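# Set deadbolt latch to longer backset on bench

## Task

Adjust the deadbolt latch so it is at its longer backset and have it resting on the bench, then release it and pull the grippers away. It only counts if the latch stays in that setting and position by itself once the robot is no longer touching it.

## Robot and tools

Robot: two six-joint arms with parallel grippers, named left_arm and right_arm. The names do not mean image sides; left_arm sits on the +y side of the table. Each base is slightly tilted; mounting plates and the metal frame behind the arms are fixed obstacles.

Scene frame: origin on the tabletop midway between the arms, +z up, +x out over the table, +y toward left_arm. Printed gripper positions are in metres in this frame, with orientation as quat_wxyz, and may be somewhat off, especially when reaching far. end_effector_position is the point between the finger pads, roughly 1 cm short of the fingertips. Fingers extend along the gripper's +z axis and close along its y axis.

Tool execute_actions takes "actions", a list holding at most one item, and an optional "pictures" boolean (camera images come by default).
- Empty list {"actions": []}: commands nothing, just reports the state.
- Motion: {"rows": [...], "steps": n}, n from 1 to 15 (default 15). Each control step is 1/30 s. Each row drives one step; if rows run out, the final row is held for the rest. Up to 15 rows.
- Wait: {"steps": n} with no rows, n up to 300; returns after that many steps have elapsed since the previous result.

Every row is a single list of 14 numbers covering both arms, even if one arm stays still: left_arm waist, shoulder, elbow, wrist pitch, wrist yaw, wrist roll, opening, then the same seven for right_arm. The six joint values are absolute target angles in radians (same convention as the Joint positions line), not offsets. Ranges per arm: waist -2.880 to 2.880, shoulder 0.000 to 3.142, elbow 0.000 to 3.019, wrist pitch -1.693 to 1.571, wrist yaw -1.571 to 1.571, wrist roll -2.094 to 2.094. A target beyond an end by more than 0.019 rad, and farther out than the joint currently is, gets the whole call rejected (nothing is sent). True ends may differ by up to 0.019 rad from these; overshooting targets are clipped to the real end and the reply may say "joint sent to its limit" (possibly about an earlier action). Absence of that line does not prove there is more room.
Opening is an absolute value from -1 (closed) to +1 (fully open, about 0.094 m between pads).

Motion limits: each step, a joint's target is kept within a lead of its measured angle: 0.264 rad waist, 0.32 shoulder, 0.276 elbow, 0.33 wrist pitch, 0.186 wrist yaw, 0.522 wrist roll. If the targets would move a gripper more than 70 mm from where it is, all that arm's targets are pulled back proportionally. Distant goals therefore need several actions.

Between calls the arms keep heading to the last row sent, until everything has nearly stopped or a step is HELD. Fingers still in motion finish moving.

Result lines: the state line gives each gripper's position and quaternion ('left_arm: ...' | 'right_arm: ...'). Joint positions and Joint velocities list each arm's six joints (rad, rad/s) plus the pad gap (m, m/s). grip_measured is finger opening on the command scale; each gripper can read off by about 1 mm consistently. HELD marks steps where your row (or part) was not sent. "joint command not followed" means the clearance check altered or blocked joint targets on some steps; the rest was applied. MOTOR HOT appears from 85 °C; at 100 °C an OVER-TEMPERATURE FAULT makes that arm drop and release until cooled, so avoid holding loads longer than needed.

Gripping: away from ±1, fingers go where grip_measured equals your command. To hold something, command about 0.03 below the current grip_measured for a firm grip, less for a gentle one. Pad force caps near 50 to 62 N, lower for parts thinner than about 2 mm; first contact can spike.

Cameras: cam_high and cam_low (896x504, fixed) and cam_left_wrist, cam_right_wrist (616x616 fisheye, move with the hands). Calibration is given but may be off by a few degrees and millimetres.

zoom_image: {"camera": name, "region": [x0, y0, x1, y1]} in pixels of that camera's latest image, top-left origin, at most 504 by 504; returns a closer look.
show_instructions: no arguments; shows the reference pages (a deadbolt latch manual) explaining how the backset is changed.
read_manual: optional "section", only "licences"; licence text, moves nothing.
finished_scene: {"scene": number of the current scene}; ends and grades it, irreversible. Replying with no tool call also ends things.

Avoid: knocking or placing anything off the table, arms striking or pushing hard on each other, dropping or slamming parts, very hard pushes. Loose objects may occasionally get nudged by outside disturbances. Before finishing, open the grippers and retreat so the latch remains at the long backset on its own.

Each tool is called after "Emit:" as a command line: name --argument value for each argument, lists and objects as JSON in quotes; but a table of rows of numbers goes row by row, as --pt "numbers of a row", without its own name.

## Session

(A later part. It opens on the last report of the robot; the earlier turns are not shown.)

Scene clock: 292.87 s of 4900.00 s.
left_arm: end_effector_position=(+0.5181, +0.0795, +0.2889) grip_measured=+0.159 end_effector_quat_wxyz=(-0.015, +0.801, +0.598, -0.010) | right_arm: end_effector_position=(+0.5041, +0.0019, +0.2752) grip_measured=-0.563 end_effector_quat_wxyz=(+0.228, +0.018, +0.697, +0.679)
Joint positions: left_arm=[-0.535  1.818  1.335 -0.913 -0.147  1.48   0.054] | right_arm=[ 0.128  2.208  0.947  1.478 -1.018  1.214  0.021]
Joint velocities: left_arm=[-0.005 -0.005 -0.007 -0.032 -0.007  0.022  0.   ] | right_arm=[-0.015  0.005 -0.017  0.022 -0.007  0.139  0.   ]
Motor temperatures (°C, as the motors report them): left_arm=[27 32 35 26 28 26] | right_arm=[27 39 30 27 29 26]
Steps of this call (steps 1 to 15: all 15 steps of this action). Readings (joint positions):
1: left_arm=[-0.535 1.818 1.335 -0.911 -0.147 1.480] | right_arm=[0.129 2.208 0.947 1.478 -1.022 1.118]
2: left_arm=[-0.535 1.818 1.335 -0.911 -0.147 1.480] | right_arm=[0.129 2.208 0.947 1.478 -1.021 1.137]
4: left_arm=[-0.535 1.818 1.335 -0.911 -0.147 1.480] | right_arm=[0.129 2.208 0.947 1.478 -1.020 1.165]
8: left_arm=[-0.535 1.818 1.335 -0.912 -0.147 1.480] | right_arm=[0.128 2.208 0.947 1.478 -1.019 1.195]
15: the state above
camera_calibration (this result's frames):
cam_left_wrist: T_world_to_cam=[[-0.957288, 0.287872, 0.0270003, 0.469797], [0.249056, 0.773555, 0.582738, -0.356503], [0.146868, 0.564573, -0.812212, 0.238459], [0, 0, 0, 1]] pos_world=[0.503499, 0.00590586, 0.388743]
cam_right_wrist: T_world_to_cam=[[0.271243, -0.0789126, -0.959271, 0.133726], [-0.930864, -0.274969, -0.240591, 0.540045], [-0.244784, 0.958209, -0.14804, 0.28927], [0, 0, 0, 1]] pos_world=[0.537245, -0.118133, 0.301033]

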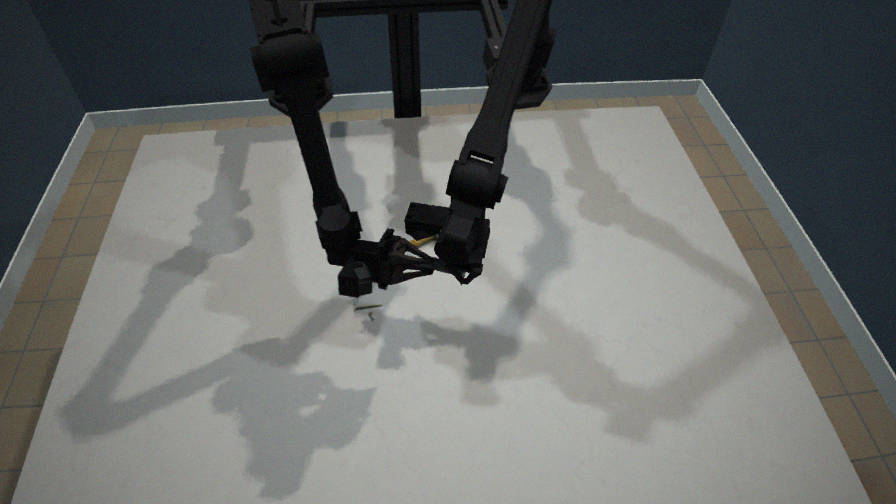

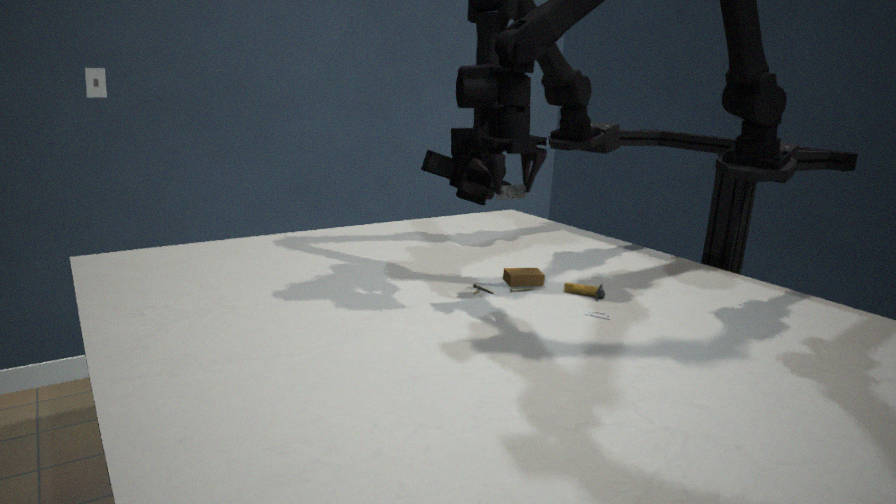

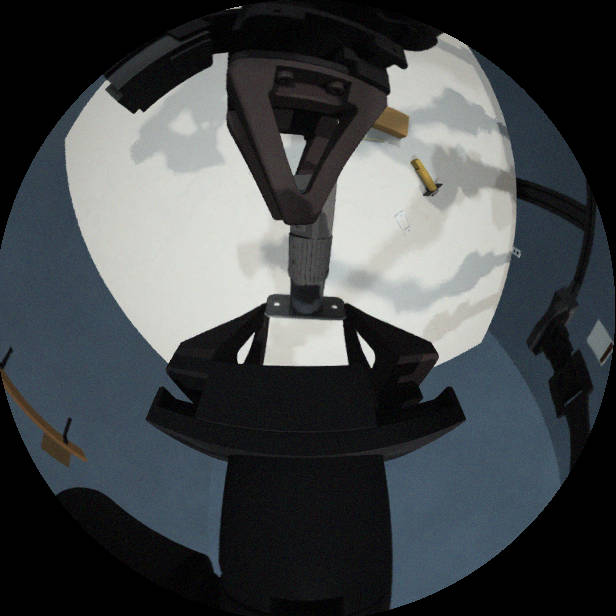

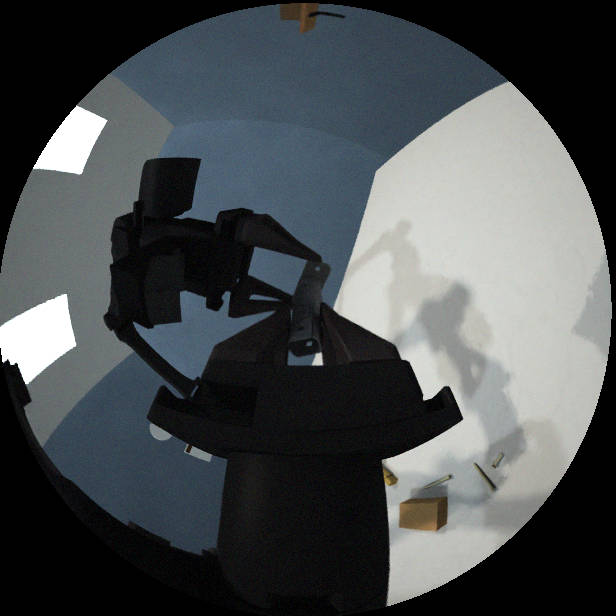

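Emit:
execute_actions --actions '[{"rows":[[-0.47,1.83,1.35,-0.90,-0.185,1.49,0.13,0.09,2.22,0.94,1.49,-1.03,1.3,-0.62]],"steps":15}]'

Scene clock: 304.23 s of 4900.00 s.
left_arm: end_effector_position=(+0.5186, +0.0810, +0.2888) grip_measured=+0.159 end_effector_quat_wxyz=(-0.016, +0.801, +0.599, -0.009) | right_arm: end_effector_position=(+0.5053, +0.0011, +0.2755) grip_measured=-0.563 end_effector_quat_wxyz=(+0.227, +0.020, +0.697, +0.680)
Joint positions: left_arm=[-0.533  1.818  1.335 -0.913 -0.149  1.48   0.054] | right_arm=[ 0.126  2.208  0.95   1.478 -1.019  1.22   0.021]
Joint velocities: left_arm=[-0.005  0.005 -0.002 -0.002 -0.051  0.007 -0.   ] | right_arm=[-0.005  0.005  0.012  0.007 -0.081  0.037 -0.   ]
Motor temperatures (°C, as the motors report them): left_arm=[27 32 35 26 27 26] | right_arm=[27 39 30 27 29 26]
Steps of this call (steps 1 to 15: the robot went on to your last target; steps 16 to 90: nothing new was sent; then 7.87 s passed at rest; steps 91 to 105: all 15 steps of this action). Readings (joint positions):
91: left_arm=[-0.533 1.818 1.335 -0.913 -0.150 1.480] | right_arm=[0.126 2.208 0.947 1.478 -1.018 1.220]
92: left_arm=[-0.533 1.818 1.335 -0.913 -0.149 1.480] | right_arm=[0.126 2.208 0.948 1.478 -1.018 1.220]
94: left_arm=[-0.533 1.818 1.335 -0.913 -0.149 1.480] | right_arm=[0.126 2.208 0.950 1.478 -1.019 1.220]
98: left_arm=[-0.533 1.818 1.335 -0.913 -0.149 1.480] | right_arm=[0.126 2.208 0.950 1.478 -1.019 1.220]
105: the state above
camera_calibration (this result's frames):
cam_left_wrist: T_world_to_cam=[[-0.957809, 0.286122, 0.0271252, 0.470253], [0.247363, 0.772634, 0.584678, -0.357308], [0.146331, 0.566719, -0.810812, 0.237085], [0, 0, 0, 1]] pos_world=[0.504104, 0.00715779, 0.388386]
cam_right_wrist: T_world_to_cam=[[0.2675, -0.0770502, -0.960472, 0.135841], [-0.932059, -0.273478, -0.237648, 0.540832], [-0.244358, 0.958787, -0.144971, 0.289345], [0, 0, 0, 1]] pos_world=[0.538453, -0.119047, 0.300945]

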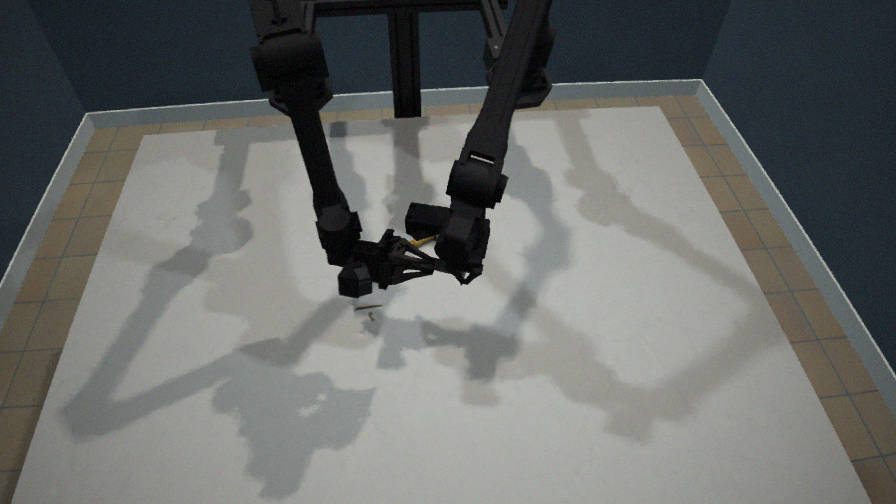

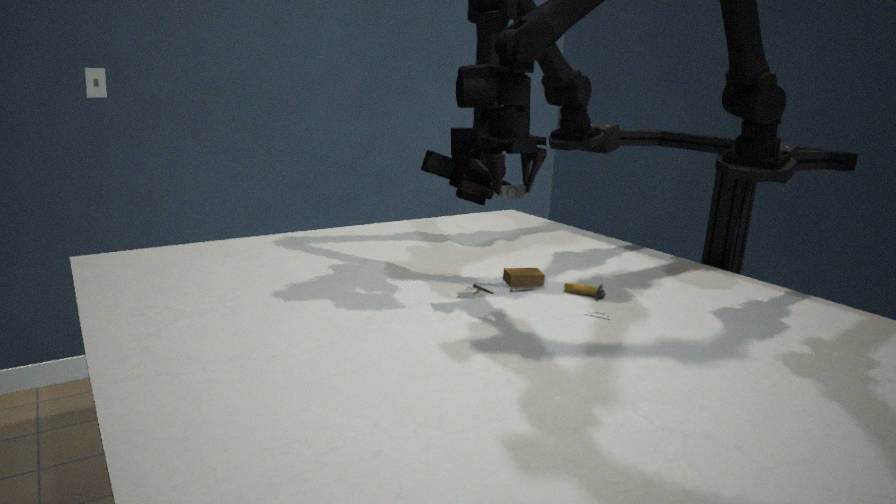

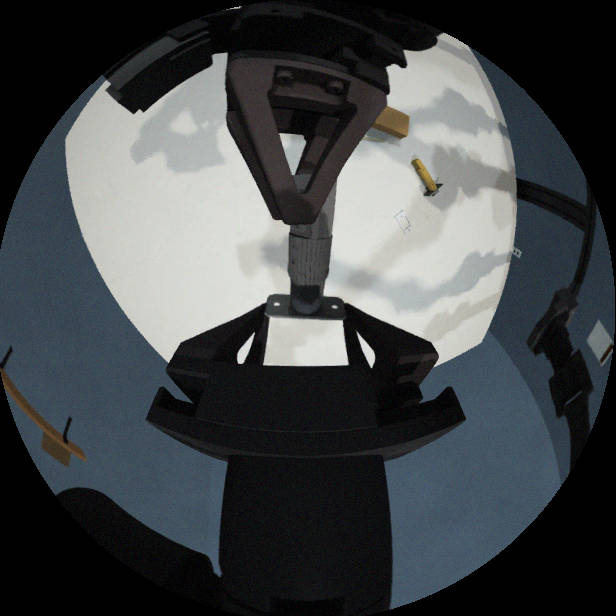

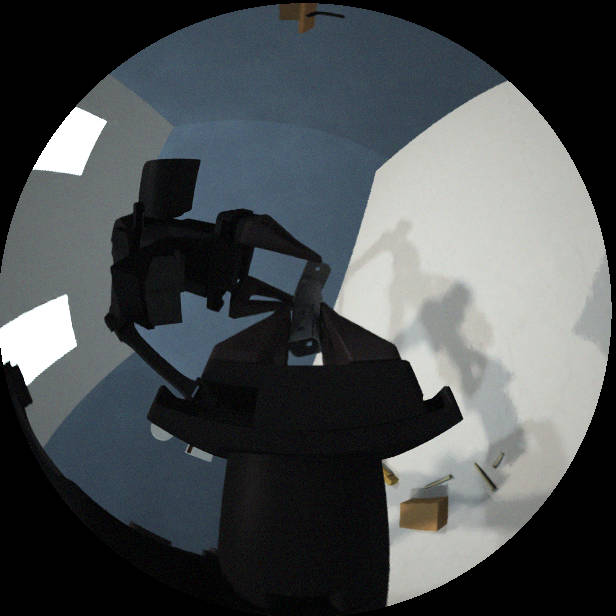

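Emit:
execute_actions --actions '[{"rows":[[-0.42,1.83,1.35,-0.90,-0.20,1.49,0.13,0.06,2.22,0.94,1.49,-1.03,1.3,-0.62]],"steps":15}]'

Scene clock: 329.37 s of 4900.00 s.
left_arm: end_effector_position=(+0.5220, +0.0914, +0.2871) grip_measured=+0.159 end_effector_quat_wxyz=(-0.017, +0.794, +0.607, -0.010) | right_arm: end_effector_position=(+0.5073, -0.0001, +0.2761) grip_measured=-0.562 end_effector_quat_wxyz=(+0.226, +0.020, +0.696, +0.681)
Joint positions: left_arm=[-0.511  1.818  1.335 -0.913 -0.144  1.48   0.054] | right_arm=[ 0.123  2.208  0.955  1.478 -1.023  1.227  0.021]
Joint velocities: left_arm=[-0.005 -0.005  0.007 -0.017 -0.022  0.022  0.   ] | right_arm=[ 0.005 -0.015 -0.017  0.012 -0.037 -0.022  0.   ]
Motor temperatures (°C, as the motors report them): left_arm=[27 32 35 26 29 26] | right_arm=[27 40 29 27 30 26]
Steps of this call (steps 1 to 15: the robot went on to your last target; steps 16 to 90: nothing new was sent; then 21.63 s passed at rest; steps 91 to 105: all 15 steps of this action). Readings (joint positions):
91: left_arm=[-0.530 1.818 1.335 -0.913 -0.150 1.480] | right_arm=[0.125 2.208 0.950 1.478 -1.019 1.220]
92: left_arm=[-0.529 1.818 1.335 -0.913 -0.146 1.480] | right_arm=[0.125 2.208 0.951 1.478 -1.020 1.221]
94: left_arm=[-0.526 1.818 1.335 -0.913 -0.143 1.480] | right_arm=[0.125 2.208 0.954 1.478 -1.021 1.223]
98: left_arm=[-0.516 1.818 1.335 -0.913 -0.145 1.480] | right_arm=[0.124 2.208 0.954 1.478 -1.023 1.225]
105: the state above
camera_calibration (this result's frames):
cam_left_wrist: T_world_to_cam=[[-0.963581, 0.265703, 0.030228, 0.474541], [0.232728, 0.777536, 0.584188, -0.357925], [0.131717, 0.569948, -0.811055, 0.236762], [0, 0, 0, 1]] pos_world=[0.509372, 0.0172702, 0.386778]
cam_right_wrist: T_world_to_cam=[[0.265792, -0.0744147, -0.961154, 0.136801], [-0.93237, -0.273259, -0.236676, 0.542441], [-0.245032, 0.959058, -0.142012, 0.290514], [0, 0, 0, 1]] pos_world=[0.54058, -0.120212, 0.301127]

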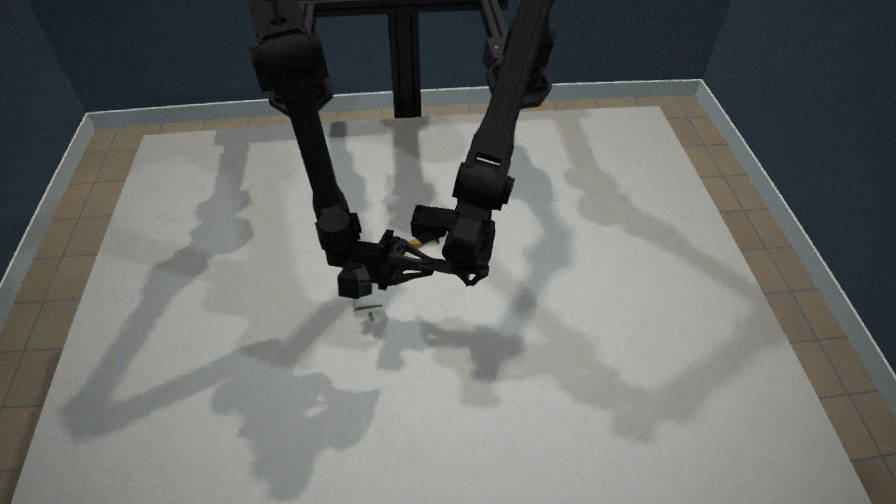

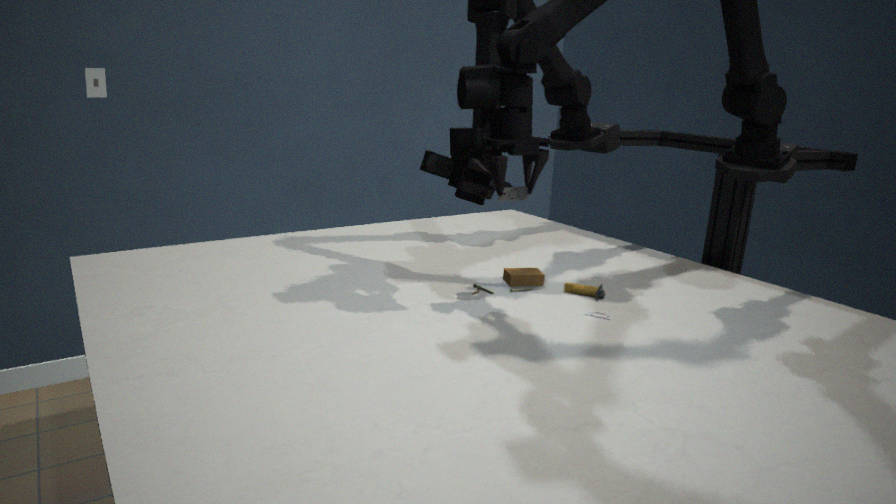

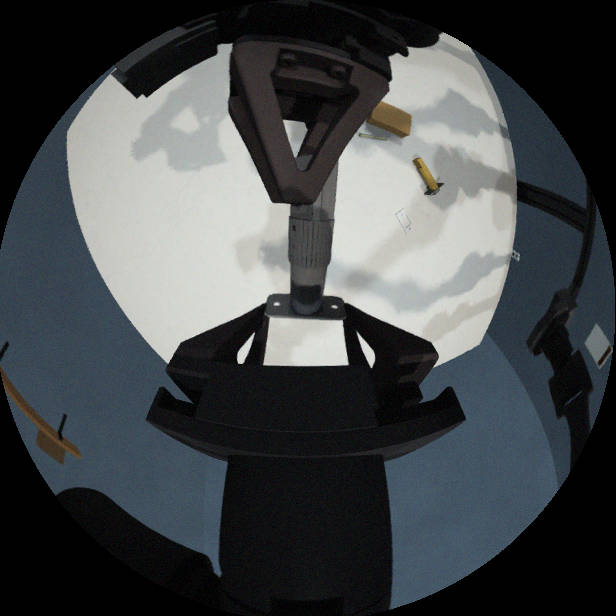

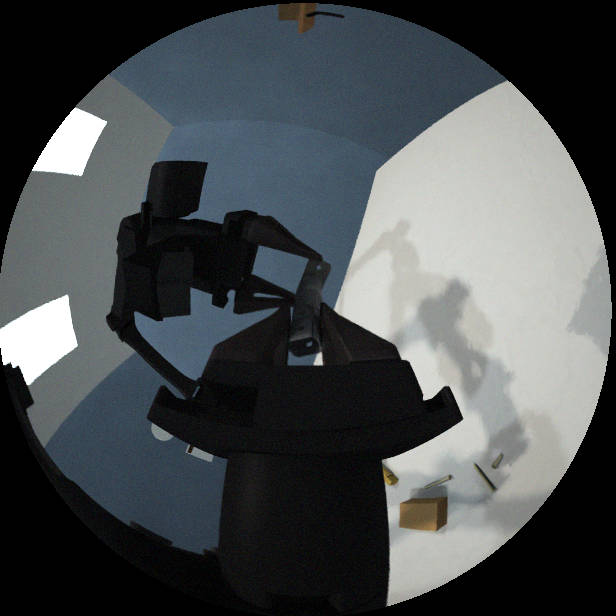

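Sliding now. Ease the command to avoid a jerk.

Emit:
execute_actions --actions '[{"rows":[[-0.45,1.83,1.35,-0.90,-0.17,1.49,0.13,0.09,2.22,0.94,1.49,-1.03,1.25,-0.62]],"steps":15}]'

Scene clock: 331.73 s of 4900.00 s.
left_arm: end_effector_position=(+0.5215, +0.0902, +0.2871) grip_measured=+0.159 end_effector_quat_wxyz=(-0.015, +0.794, +0.607, -0.014) | right_arm: end_effector_position=(+0.5072, -0.0000, +0.2761) grip_measured=-0.562 end_effector_quat_wxyz=(+0.231, +0.015, +0.696, +0.679)
Joint positions: left_arm=[-0.511  1.818  1.335 -0.913 -0.136  1.48   0.054] | right_arm=[ 0.123  2.208  0.955  1.478 -1.023  1.213  0.021]
Joint velocities: left_arm=[-0.015  0.005 -0.007 -0.007 -0.022  0.007 -0.001] | right_arm=[ 0.005  0.005 -0.002 -0.002 -0.051 -0.066  0.   ]
Motor temperatures (°C, as the motors report them): left_arm=[27 32 35 26 29 26] | right_arm=[27 40 29 27 30 26]
Steps of this call (steps 1 to 15: the robot went on to your last target; steps 16 to 56: nothing new was sent; steps 57 to 71: all 15 steps of this action). Readings (joint positions):
57: left_arm=[-0.511 1.818 1.335 -0.913 -0.139 1.480] | right_arm=[0.123 2.208 0.955 1.478 -1.023 1.223]
58: left_arm=[-0.511 1.818 1.335 -0.913 -0.136 1.480] | right_arm=[0.123 2.208 0.955 1.478 -1.023 1.219]
60: left_arm=[-0.511 1.818 1.335 -0.913 -0.136 1.480] | right_arm=[0.123 2.208 0.955 1.478 -1.023 1.215]
64: left_arm=[-0.511 1.818 1.335 -0.913 -0.136 1.480] | right_arm=[0.123 2.208 0.955 1.478 -1.023 1.213]
71: the state above
camera_calibration (this result's frames):
cam_left_wrist: T_world_to_cam=[[-0.963581, 0.265624, 0.0309239, 0.474229], [0.2341, 0.781969, 0.577687, -0.356061], [0.129266, 0.563887, -0.815673, 0.240716], [0, 0, 0, 1]] pos_world=[0.509195, 0.0167253, 0.387372]
cam_right_wrist: T_world_to_cam=[[0.278907, -0.0790599, -0.957058, 0.129061], [-0.928971, -0.274769, -0.248023, 0.543749], [-0.243361, 0.958254, -0.150079, 0.291821], [0, 0, 0, 1]] pos_world=[0.540149, -0.12003, 0.302178]

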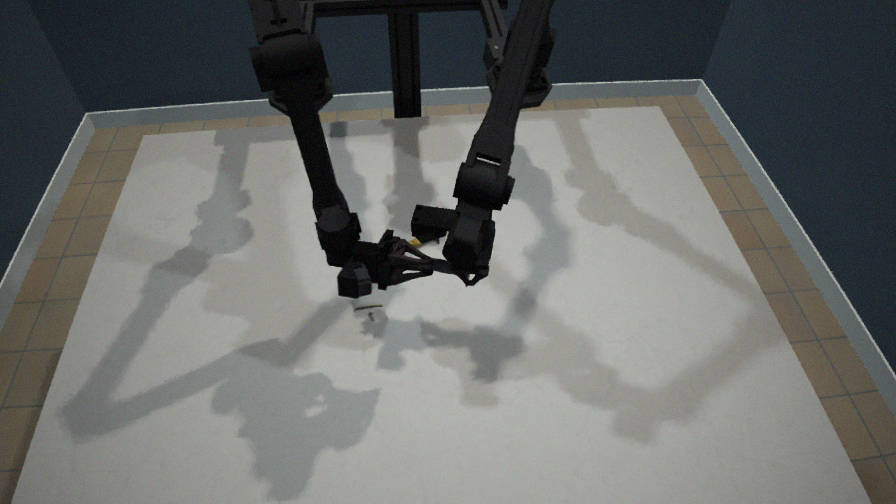

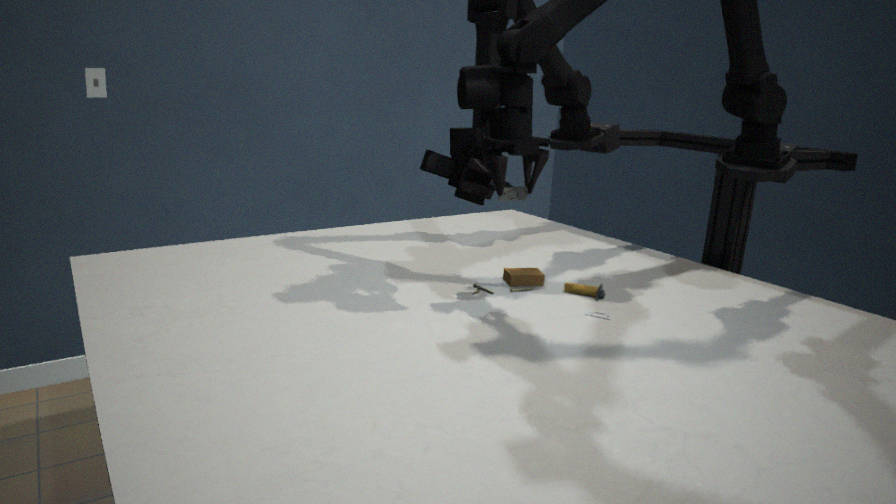

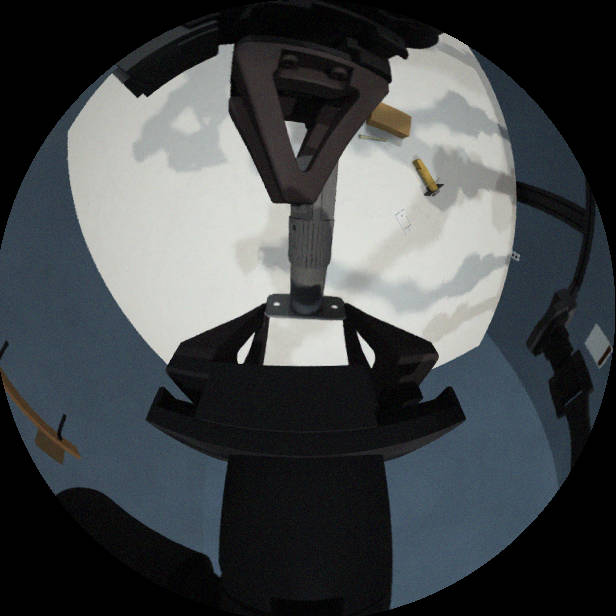

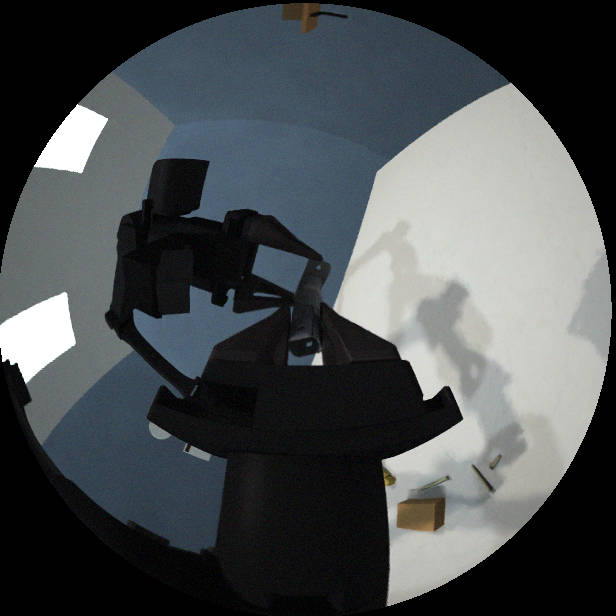

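Emit:
execute_actions --actions '[{"rows":[[-0.48,1.83,1.35,-0.90,-0.15,1.49,0.13,0.105,2.22,0.94,1.49,-1.03,1.0,-0.62]],"steps":15}]' --pictures false

Emit:
execute_actions --actions '[{"rows":[[-0.48,1.83,1.35,-0.90,-0.15,1.49,0.13,0.105,2.22,0.94,1.49,-1.03,0.8,-0.62]],"steps":15}]' --pictures false

Emit:
execute_actions --actions '[{"rows":[[-0.48,1.83,1.35,-0.90,-0.15,1.50,0.13,0.105,2.22,0.94,1.49,-1.035,0.6,-0.62]],"steps":15}]'

Scene clock: 340.10 s of 4900.00 s.
left_arm: end_effector_position=(+0.5218, +0.0892, +0.2871) grip_measured=+0.159 end_effector_quat_wxyz=(-0.013, +0.794, +0.608, -0.015) | right_arm: end_effector_position=(+0.5054, +0.0000, +0.2755) grip_measured=-0.562 end_effector_quat_wxyz=(+0.294, -0.054, +0.695, +0.654)
Joint positions: left_arm=[-0.511  1.818  1.335 -0.91  -0.131  1.48   0.054] | right_arm=[ 0.123  2.208  0.951  1.478 -1.027  1.017  0.021]
Joint velocities: left_arm=[-0.015 -0.005 -0.012  0.017 -0.007 -0.022 -0.   ] | right_arm=[-0.005 -0.015 -0.002 -0.002  0.037 -0.051 -0.001]
Motor temperatures (°C, as the motors report them): left_arm=[27 32 35 26 29 26] | right_arm=[27 40 29 27 29 26]
Steps of this call (steps 1 to 15: the robot went on to your last target; steps 16 to 90: nothing new was sent; then 4.87 s passed at rest; steps 91 to 105: all 15 steps of this action). Readings (joint positions):
91: left_arm=[-0.511 1.818 1.335 -0.913 -0.133 1.480] | right_arm=[0.123 2.208 0.955 1.478 -1.024 1.180]
92: left_arm=[-0.511 1.818 1.335 -0.913 -0.131 1.480] | right_arm=[0.123 2.208 0.953 1.478 -1.025 1.144]
94: left_arm=[-0.511 1.818 1.335 -0.912 -0.131 1.480] | right_arm=[0.123 2.208 0.952 1.478 -1.026 1.095]
98: left_arm=[-0.511 1.818 1.335 -0.911 -0.131 1.480] | right_arm=[0.123 2.208 0.951 1.478 -1.027 1.044]
105: the state above

Scene clock: 340.60 s of 4900.00 s.
left_arm: end_effector_position=(+0.5225, +0.0889, +0.2869) grip_measured=+0.159 end_effector_quat_wxyz=(-0.011, +0.794, +0.608, -0.014) | right_arm: end_effector_position=(+0.5048, +0.0004, +0.2756) grip_measured=-0.562 end_effector_quat_wxyz=(+0.357, -0.124, +0.686, +0.622)
Joint positions: left_arm=[-0.511  1.818  1.335 -0.907 -0.131  1.48   0.054] | right_arm=[ 0.124  2.208  0.951  1.478 -1.031  0.818  0.021]
Joint velocities: left_arm=[ 0.005  0.005 -0.007 -0.017 -0.037  0.037 -0.001] | right_arm=[ 0.005 -0.005  0.012 -0.017 -0.037 -0.11  -0.001]
Motor temperatures (°C, as the motors report them): left_arm=[27 32 35 26 29 26] | right_arm=[27 40 29 27 29 26]
Steps of this call (steps 1 to 15: all 15 steps of this action). Readings (joint positions):
1: left_arm=[-0.511 1.818 1.335 -0.910 -0.131 1.480] | right_arm=[0.123 2.208 0.951 1.478 -1.028 0.988]
2: left_arm=[-0.511 1.818 1.335 -0.910 -0.131 1.480] | right_arm=[0.123 2.208 0.951 1.478 -1.028 0.952]
4: left_arm=[-0.511 1.818 1.335 -0.909 -0.131 1.480] | right_arm=[0.123 2.208 0.951 1.478 -1.029 0.901]
8: left_arm=[-0.511 1.818 1.335 -0.907 -0.131 1.480] | right_arm=[0.124 2.208 0.951 1.478 -1.030 0.847]
15: the state above

Scene clock: 341.10 s of 4900.00 s.
left_arm: end_effector_position=(+0.5228, +0.0887, +0.2863) grip_measured=+0.159 end_effector_quat_wxyz=(-0.011, +0.795, +0.607, -0.014) | right_arm: end_effector_position=(+0.5036, +0.0010, +0.2758) grip_measured=-0.562 end_effector_quat_wxyz=(+0.415, -0.194, +0.669, +0.585)
Joint positions: left_arm=[-0.511  1.819  1.335 -0.905 -0.131  1.483  0.054] | right_arm=[ 0.124  2.208  0.951  1.478 -1.038  0.618  0.021]
Joint velocities: left_arm=[-0.005  0.005  0.012 -0.002 -0.066 -0.007  0.001] | right_arm=[ 0.005  0.005 -0.002 -0.012 -0.051 -0.022 -0.   ]
Motor temperatures (°C, as the motors report them): left_arm=[27 32 35 26 29 26] | right_arm=[27 40 29 27 29 26]
Steps of this call (steps 1 to 15: all 15 steps of this action). Readings (joint positions):
1: left_arm=[-0.511 1.819 1.335 -0.907 -0.131 1.481] | right_arm=[0.124 2.208 0.951 1.478 -1.033 0.789]
2: left_arm=[-0.511 1.819 1.335 -0.907 -0.131 1.481] | right_arm=[0.124 2.208 0.951 1.478 -1.034 0.753]
4: left_arm=[-0.511 1.819 1.335 -0.907 -0.131 1.482] | right_arm=[0.124 2.208 0.951 1.478 -1.036 0.702]
8: left_arm=[-0.511 1.819 1.335 -0.906 -0.131 1.483] | right_arm=[0.124 2.208 0.951 1.478 -1.037 0.648]
15: the state above
camera_calibration (this result's frames):
cam_left_wrist: T_world_to_cam=[[-0.963284, 0.267324, 0.0249351, 0.477253], [0.232854, 0.785604, 0.573242, -0.353098], [0.133652, 0.558001, -0.819007, 0.239894], [0, 0, 0, 1]] pos_world=[0.509888, 0.0159531, 0.386985]
cam_right_wrist: T_world_to_cam=[[0.735141, -0.243531, -0.632661, -0.189197], [-0.673907, -0.363844, -0.643013, 0.521135], [-0.0735965, 0.899061, -0.431594, 0.282116], [0, 0, 0, 1]] pos_world=[0.511046, -0.110103, 0.337159]

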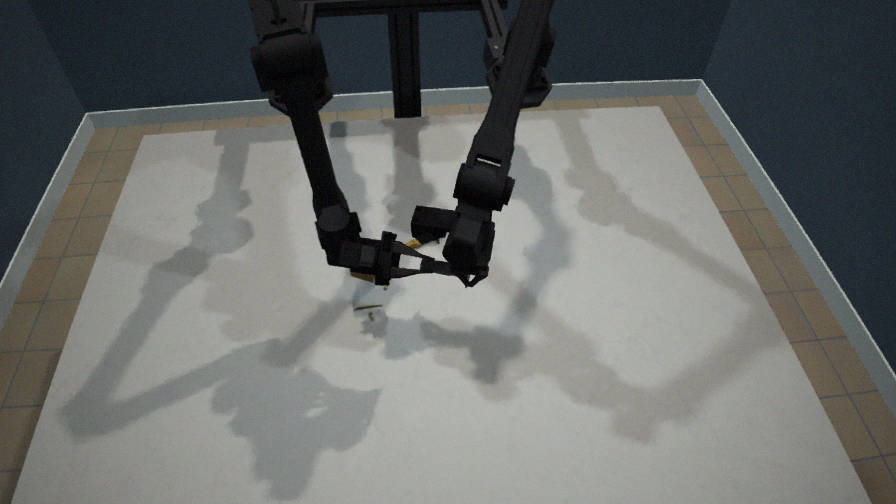

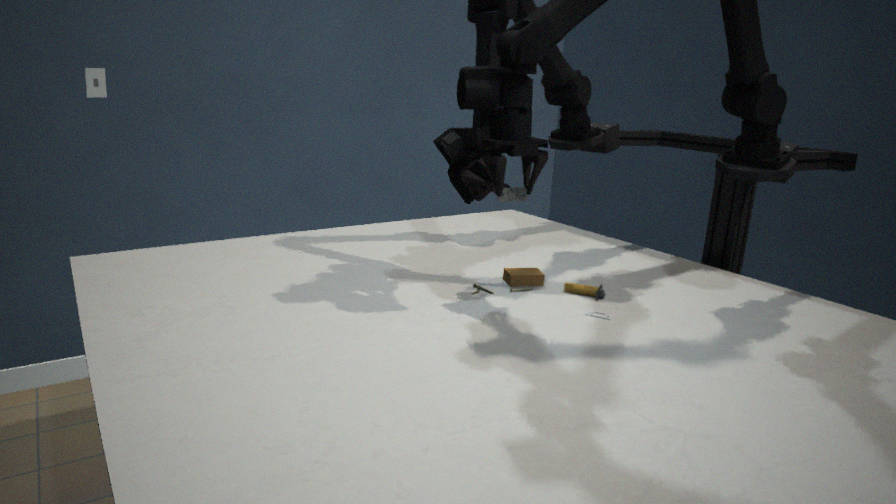

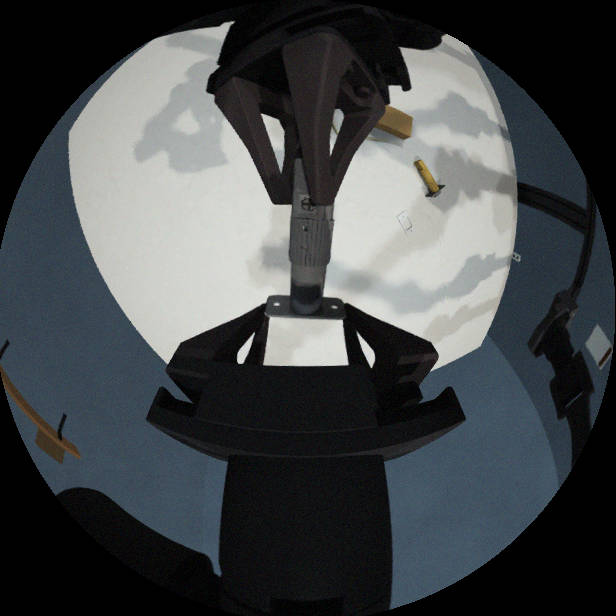

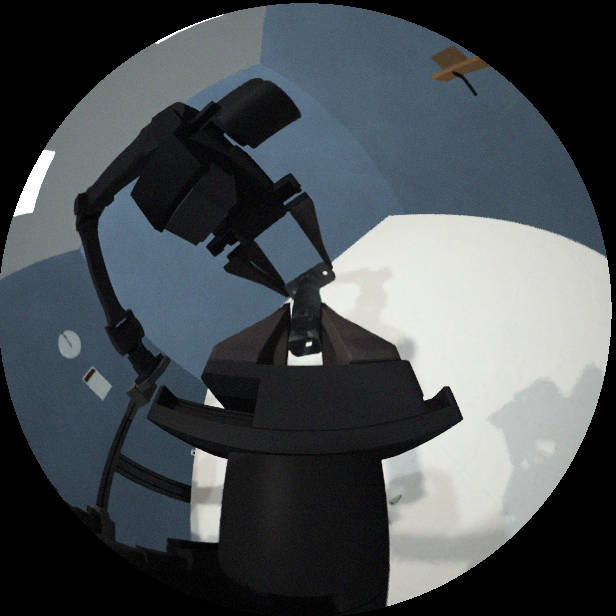

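Emit:
execute_actions --actions '[{"rows":[[-0.48,1.83,1.35,-0.90,-0.15,1.50,0.13,0.105,2.22,0.94,1.49,-1.04,0.42,-0.62]],"steps":15}]' --pictures false

Emit:
execute_actions --actions '[{"rows":[[-0.48,1.83,1.35,-0.90,-0.15,1.50,0.13,0.105,2.22,0.94,1.49,-1.04,0.25,-0.62]],"steps":15}]'

Scene clock: 346.53 s of 4900.00 s.
left_arm: end_effector_position=(+0.5230, +0.0886, +0.2863) grip_measured=+0.159 end_effector_quat_wxyz=(-0.010, +0.795, +0.607, -0.014) | right_arm: end_effector_position=(+0.5022, +0.0016, +0.2759) grip_measured=-0.562 end_effector_quat_wxyz=(+0.464, -0.256, +0.648, +0.547)
Joint positions: left_arm=[-0.511  1.819  1.335 -0.904 -0.131  1.483  0.054] | right_arm=[ 0.124  2.208  0.951  1.478 -1.045  0.437  0.021]
Joint velocities: left_arm=[ 0.005 -0.015  0.012  0.007  0.022 -0.081 -0.   ] | right_arm=[-0.005 -0.015  0.002  0.007 -0.007 -0.051 -0.   ]
Motor temperatures (°C, as the motors report them): left_arm=[27 32 35 26 28 26] | right_arm=[27 40 29 27 29 26]
Steps of this call (steps 1 to 15: the robot went on to your last target; steps 16 to 90: nothing new was sent; then 1.93 s passed at rest; steps 91 to 105: all 15 steps of this action). Readings (joint positions):
91: left_arm=[-0.511 1.819 1.335 -0.905 -0.131 1.483] | right_arm=[0.124 2.208 0.951 1.478 -1.040 0.586]
92: left_arm=[-0.511 1.819 1.335 -0.905 -0.131 1.483] | right_arm=[0.124 2.208 0.951 1.478 -1.041 0.555]
94: left_arm=[-0.511 1.819 1.335 -0.905 -0.131 1.483] | right_arm=[0.124 2.208 0.951 1.478 -1.043 0.510]
98: left_arm=[-0.511 1.819 1.335 -0.905 -0.131 1.483] | right_arm=[0.124 2.208 0.951 1.478 -1.044 0.463]
105: the state above

Scene clock: 347.03 s of 4900.00 s.
left_arm: end_effector_position=(+0.5233, +0.0885, +0.2863) grip_measured=+0.159 end_effector_quat_wxyz=(-0.010, +0.795, +0.607, -0.013) | right_arm: end_effector_position=(+0.5009, +0.0023, +0.2757) grip_measured=-0.562 end_effector_quat_wxyz=(+0.507, -0.310, +0.624, +0.507)
Joint positions: left_arm=[-0.511  1.819  1.335 -0.902 -0.131  1.483  0.054] | right_arm=[ 0.126  2.208  0.949  1.479 -1.046  0.27   0.021]
Joint velocities: left_arm=[ 0.005 -0.015  0.002 -0.012  0.037  0.066 -0.001] | right_arm=[-0.015 -0.005  0.002  0.007  0.007 -0.007 -0.002]
Motor temperatures (°C, as the motors report them): left_arm=[27 32 35 26 28 26] | right_arm=[27 40 29 27 29 26]
Steps of this call (steps 1 to 15: all 15 steps of this action). Readings (joint positions):
1: left_arm=[-0.511 1.819 1.335 -0.904 -0.131 1.483] | right_arm=[0.124 2.208 0.951 1.478 -1.045 0.412]
2: left_arm=[-0.511 1.819 1.335 -0.903 -0.131 1.483] | right_arm=[0.124 2.208 0.951 1.478 -1.046 0.382]
4: left_arm=[-0.511 1.819 1.335 -0.902 -0.131 1.483] | right_arm=[0.125 2.208 0.950 1.479 -1.046 0.338]
8: left_arm=[-0.511 1.819 1.335 -0.902 -0.131 1.483] | right_arm=[0.126 2.208 0.950 1.479 -1.046 0.292]
15: the state above
camera_calibration (this result's frames):
cam_left_wrist: T_world_to_cam=[[-0.96332, 0.267399, 0.0226417, 0.478484], [0.231611, 0.785836, 0.573426, -0.352533], [0.135541, 0.557637, -0.818944, 0.238905], [0, 0, 0, 1]] pos_world=[0.510203, 0.0158647, 0.386968]
cam_right_wrist: T_world_to_cam=[[0.895068, -0.298393, -0.331382, -0.350008], [-0.437556, -0.444357, -0.781724, 0.439836], [0.086009, 0.844694, -0.528293, 0.227575], [0, 0, 0, 1]] pos_world=[0.486161, -0.101227, 0.34807]

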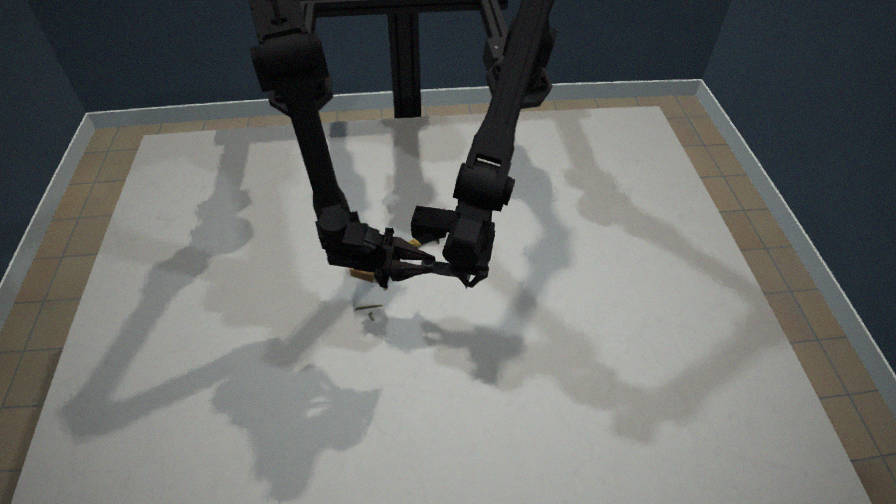

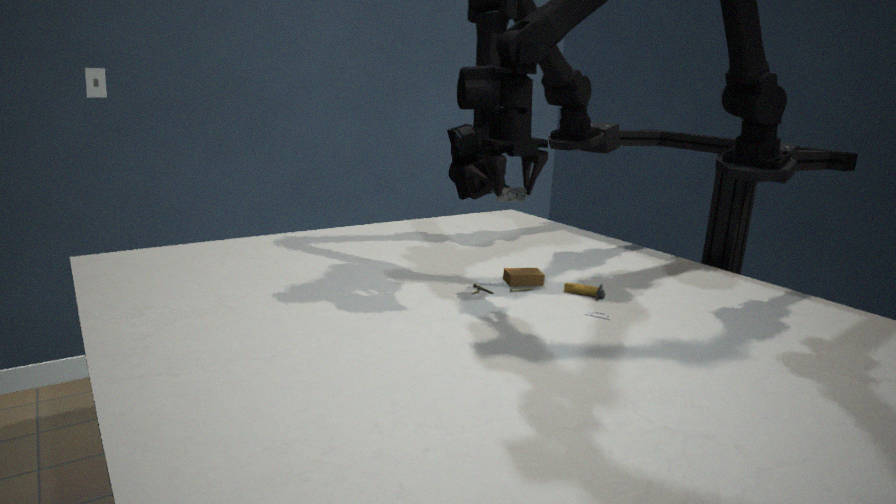

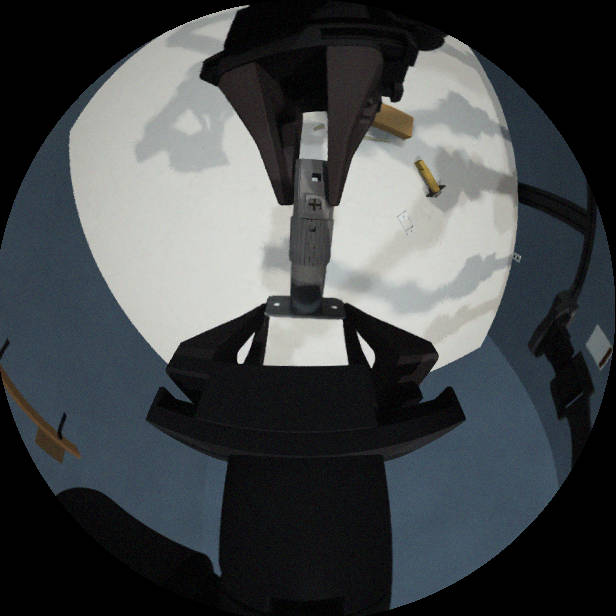

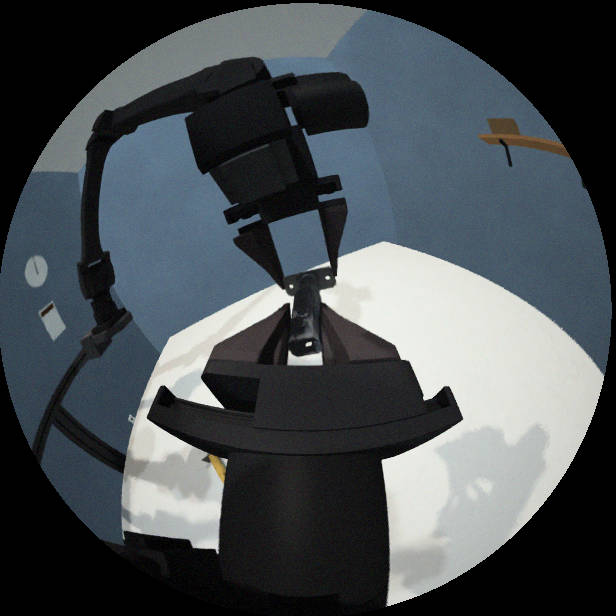

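Emit:
execute_actions --actions '[{"rows":[[-0.49,1.83,1.35,-0.90,-0.15,1.50,0.13,0.11,2.22,0.94,1.49,-1.045,0.10,-0.62]],"steps":15}]' --pictures false

Emit:
execute_actions --actions '[{"rows":[[-0.49,1.83,1.35,-0.90,-0.15,1.50,0.13,0.11,2.22,0.94,1.49,-1.045,-0.05,-0.62]],"steps":15}]'

Scene clock: 353.33 s of 4900.00 s.
left_arm: end_effector_position=(+0.5239, +0.0884, +0.2863) grip_measured=+0.159 end_effector_quat_wxyz=(-0.009, +0.795, +0.607, -0.013) | right_arm: end_effector_position=(+0.4998, +0.0025, +0.2754) grip_measured=-0.569 end_effector_quat_wxyz=(+0.537, -0.349, +0.603, +0.475)
Joint positions: left_arm=[-0.511  1.819  1.335 -0.9   -0.131  1.483  0.054] | right_arm=[ 0.126  2.208  0.947  1.479 -1.047  0.143  0.02 ]
Joint velocities: left_arm=[-0.024 -0.005  0.007 -0.007  0.022  0.081 -0.   ] | right_arm=[ 0.005 -0.005  0.007 -0.017 -0.037 -0.022 -0.   ]
Motor temperatures (°C, as the motors report them): left_arm=[27 32 35 26 28 26] | right_arm=[27 40 29 27 29 25]
Steps of this call (steps 1 to 15: the robot went on to your last target; steps 16 to 90: nothing new was sent; then 2.80 s passed at rest; steps 91 to 105: all 15 steps of this action). Readings (joint positions):
91: left_arm=[-0.511 1.819 1.335 -0.902 -0.131 1.483] | right_arm=[0.126 2.208 0.949 1.479 -1.047 0.246]
92: left_arm=[-0.511 1.819 1.335 -0.901 -0.131 1.483] | right_arm=[0.126 2.208 0.949 1.479 -1.048 0.221]
94: left_arm=[-0.511 1.819 1.335 -0.901 -0.131 1.483] | right_arm=[0.126 2.208 0.948 1.479 -1.048 0.187]
98: left_arm=[-0.511 1.819 1.335 -0.901 -0.131 1.483] | right_arm=[0.126 2.208 0.947 1.479 -1.048 0.155]
105: the state above

Scene clock: 353.83 s of 4900.00 s.
left_arm: end_effector_position=(+0.5247, +0.0881, +0.2862) grip_measured=+0.159 end_effector_quat_wxyz=(-0.008, +0.794, +0.608, -0.012) | right_arm: end_effector_position=(+0.4997, +0.0022, +0.2751) grip_measured=-0.578 end_effector_quat_wxyz=(+0.568, -0.387, +0.580, +0.438)
Joint positions: left_arm=[-0.511  1.819  1.335 -0.896 -0.131  1.48   0.054] | right_arm=[ 0.126  2.208  0.946  1.479 -1.044  0.011  0.02 ]
Joint velocities: left_arm=[-0.005 -0.005  0.002 -0.012  0.007  0.051 -0.   ] | right_arm=[ 0.005 -0.005 -0.012 -0.002  0.007 -0.066 -0.001]
Motor temperatures (°C, as the motors report them): left_arm=[27 32 35 26 28 26] | right_arm=[27 40 29 27 29 26]
Steps of this call (steps 1 to 15: all 15 steps of this action). Readings (joint positions):
1: left_arm=[-0.511 1.819 1.335 -0.900 -0.131 1.483] | right_arm=[0.126 2.208 0.947 1.479 -1.047 0.122]
2: left_arm=[-0.511 1.819 1.335 -0.899 -0.131 1.483] | right_arm=[0.126 2.208 0.947 1.479 -1.047 0.097]
4: left_arm=[-0.511 1.819 1.335 -0.898 -0.131 1.481] | right_arm=[0.126 2.208 0.947 1.479 -1.046 0.061]
8: left_arm=[-0.511 1.819 1.335 -0.897 -0.131 1.481] | right_arm=[0.126 2.208 0.946 1.479 -1.045 0.027]
15: the state above
camera_calibration (this result's frames):
cam_left_wrist: T_world_to_cam=[[-0.964472, 0.263663, 0.0166171, 0.482634], [0.225207, 0.78766, 0.573475, -0.349293], [0.138116, 0.556843, -0.819054, 0.237681], [0, 0, 0, 1]] pos_world=[0.511323, 0.0155201, 0.386965]
cam_right_wrist: T_world_to_cam=[[0.942819, -0.323017, -0.0821677, -0.441516], [-0.246224, -0.508843, -0.824895, 0.355195], [0.224645, 0.797959, -0.559282, 0.166787], [0, 0, 0, 1]] pos_world=[0.466259, -0.0949672, 0.350001]

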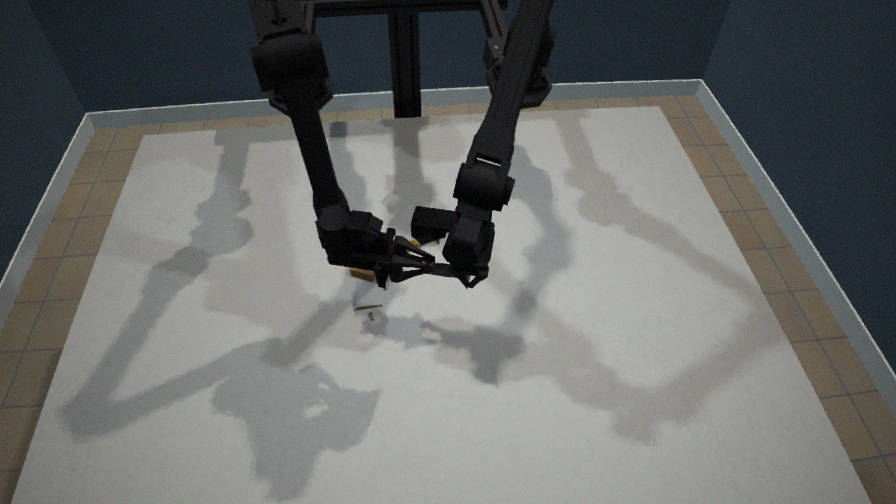

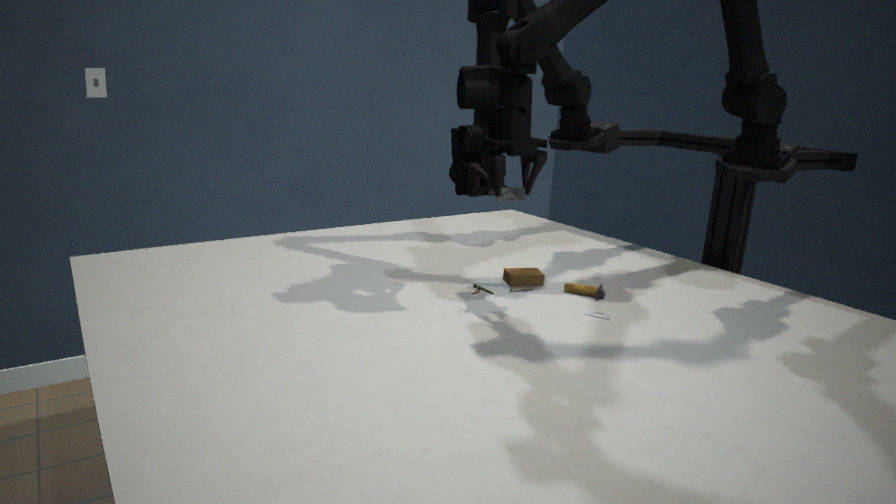

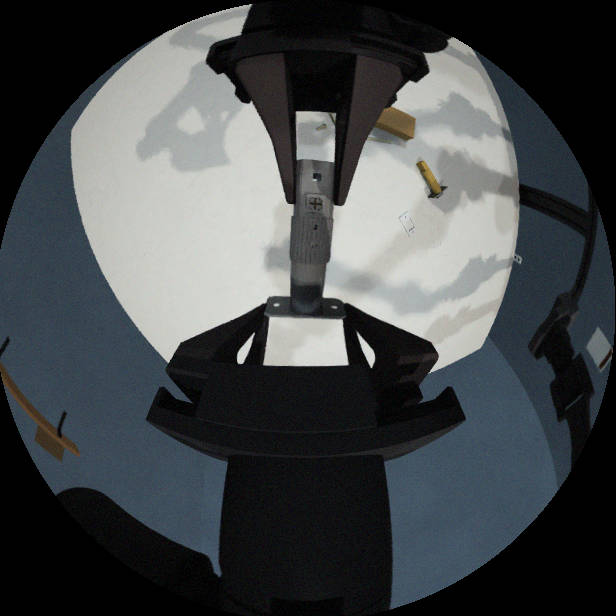

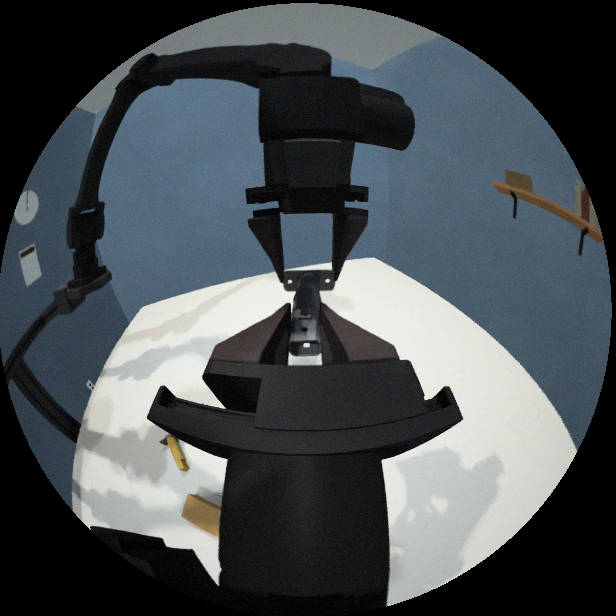

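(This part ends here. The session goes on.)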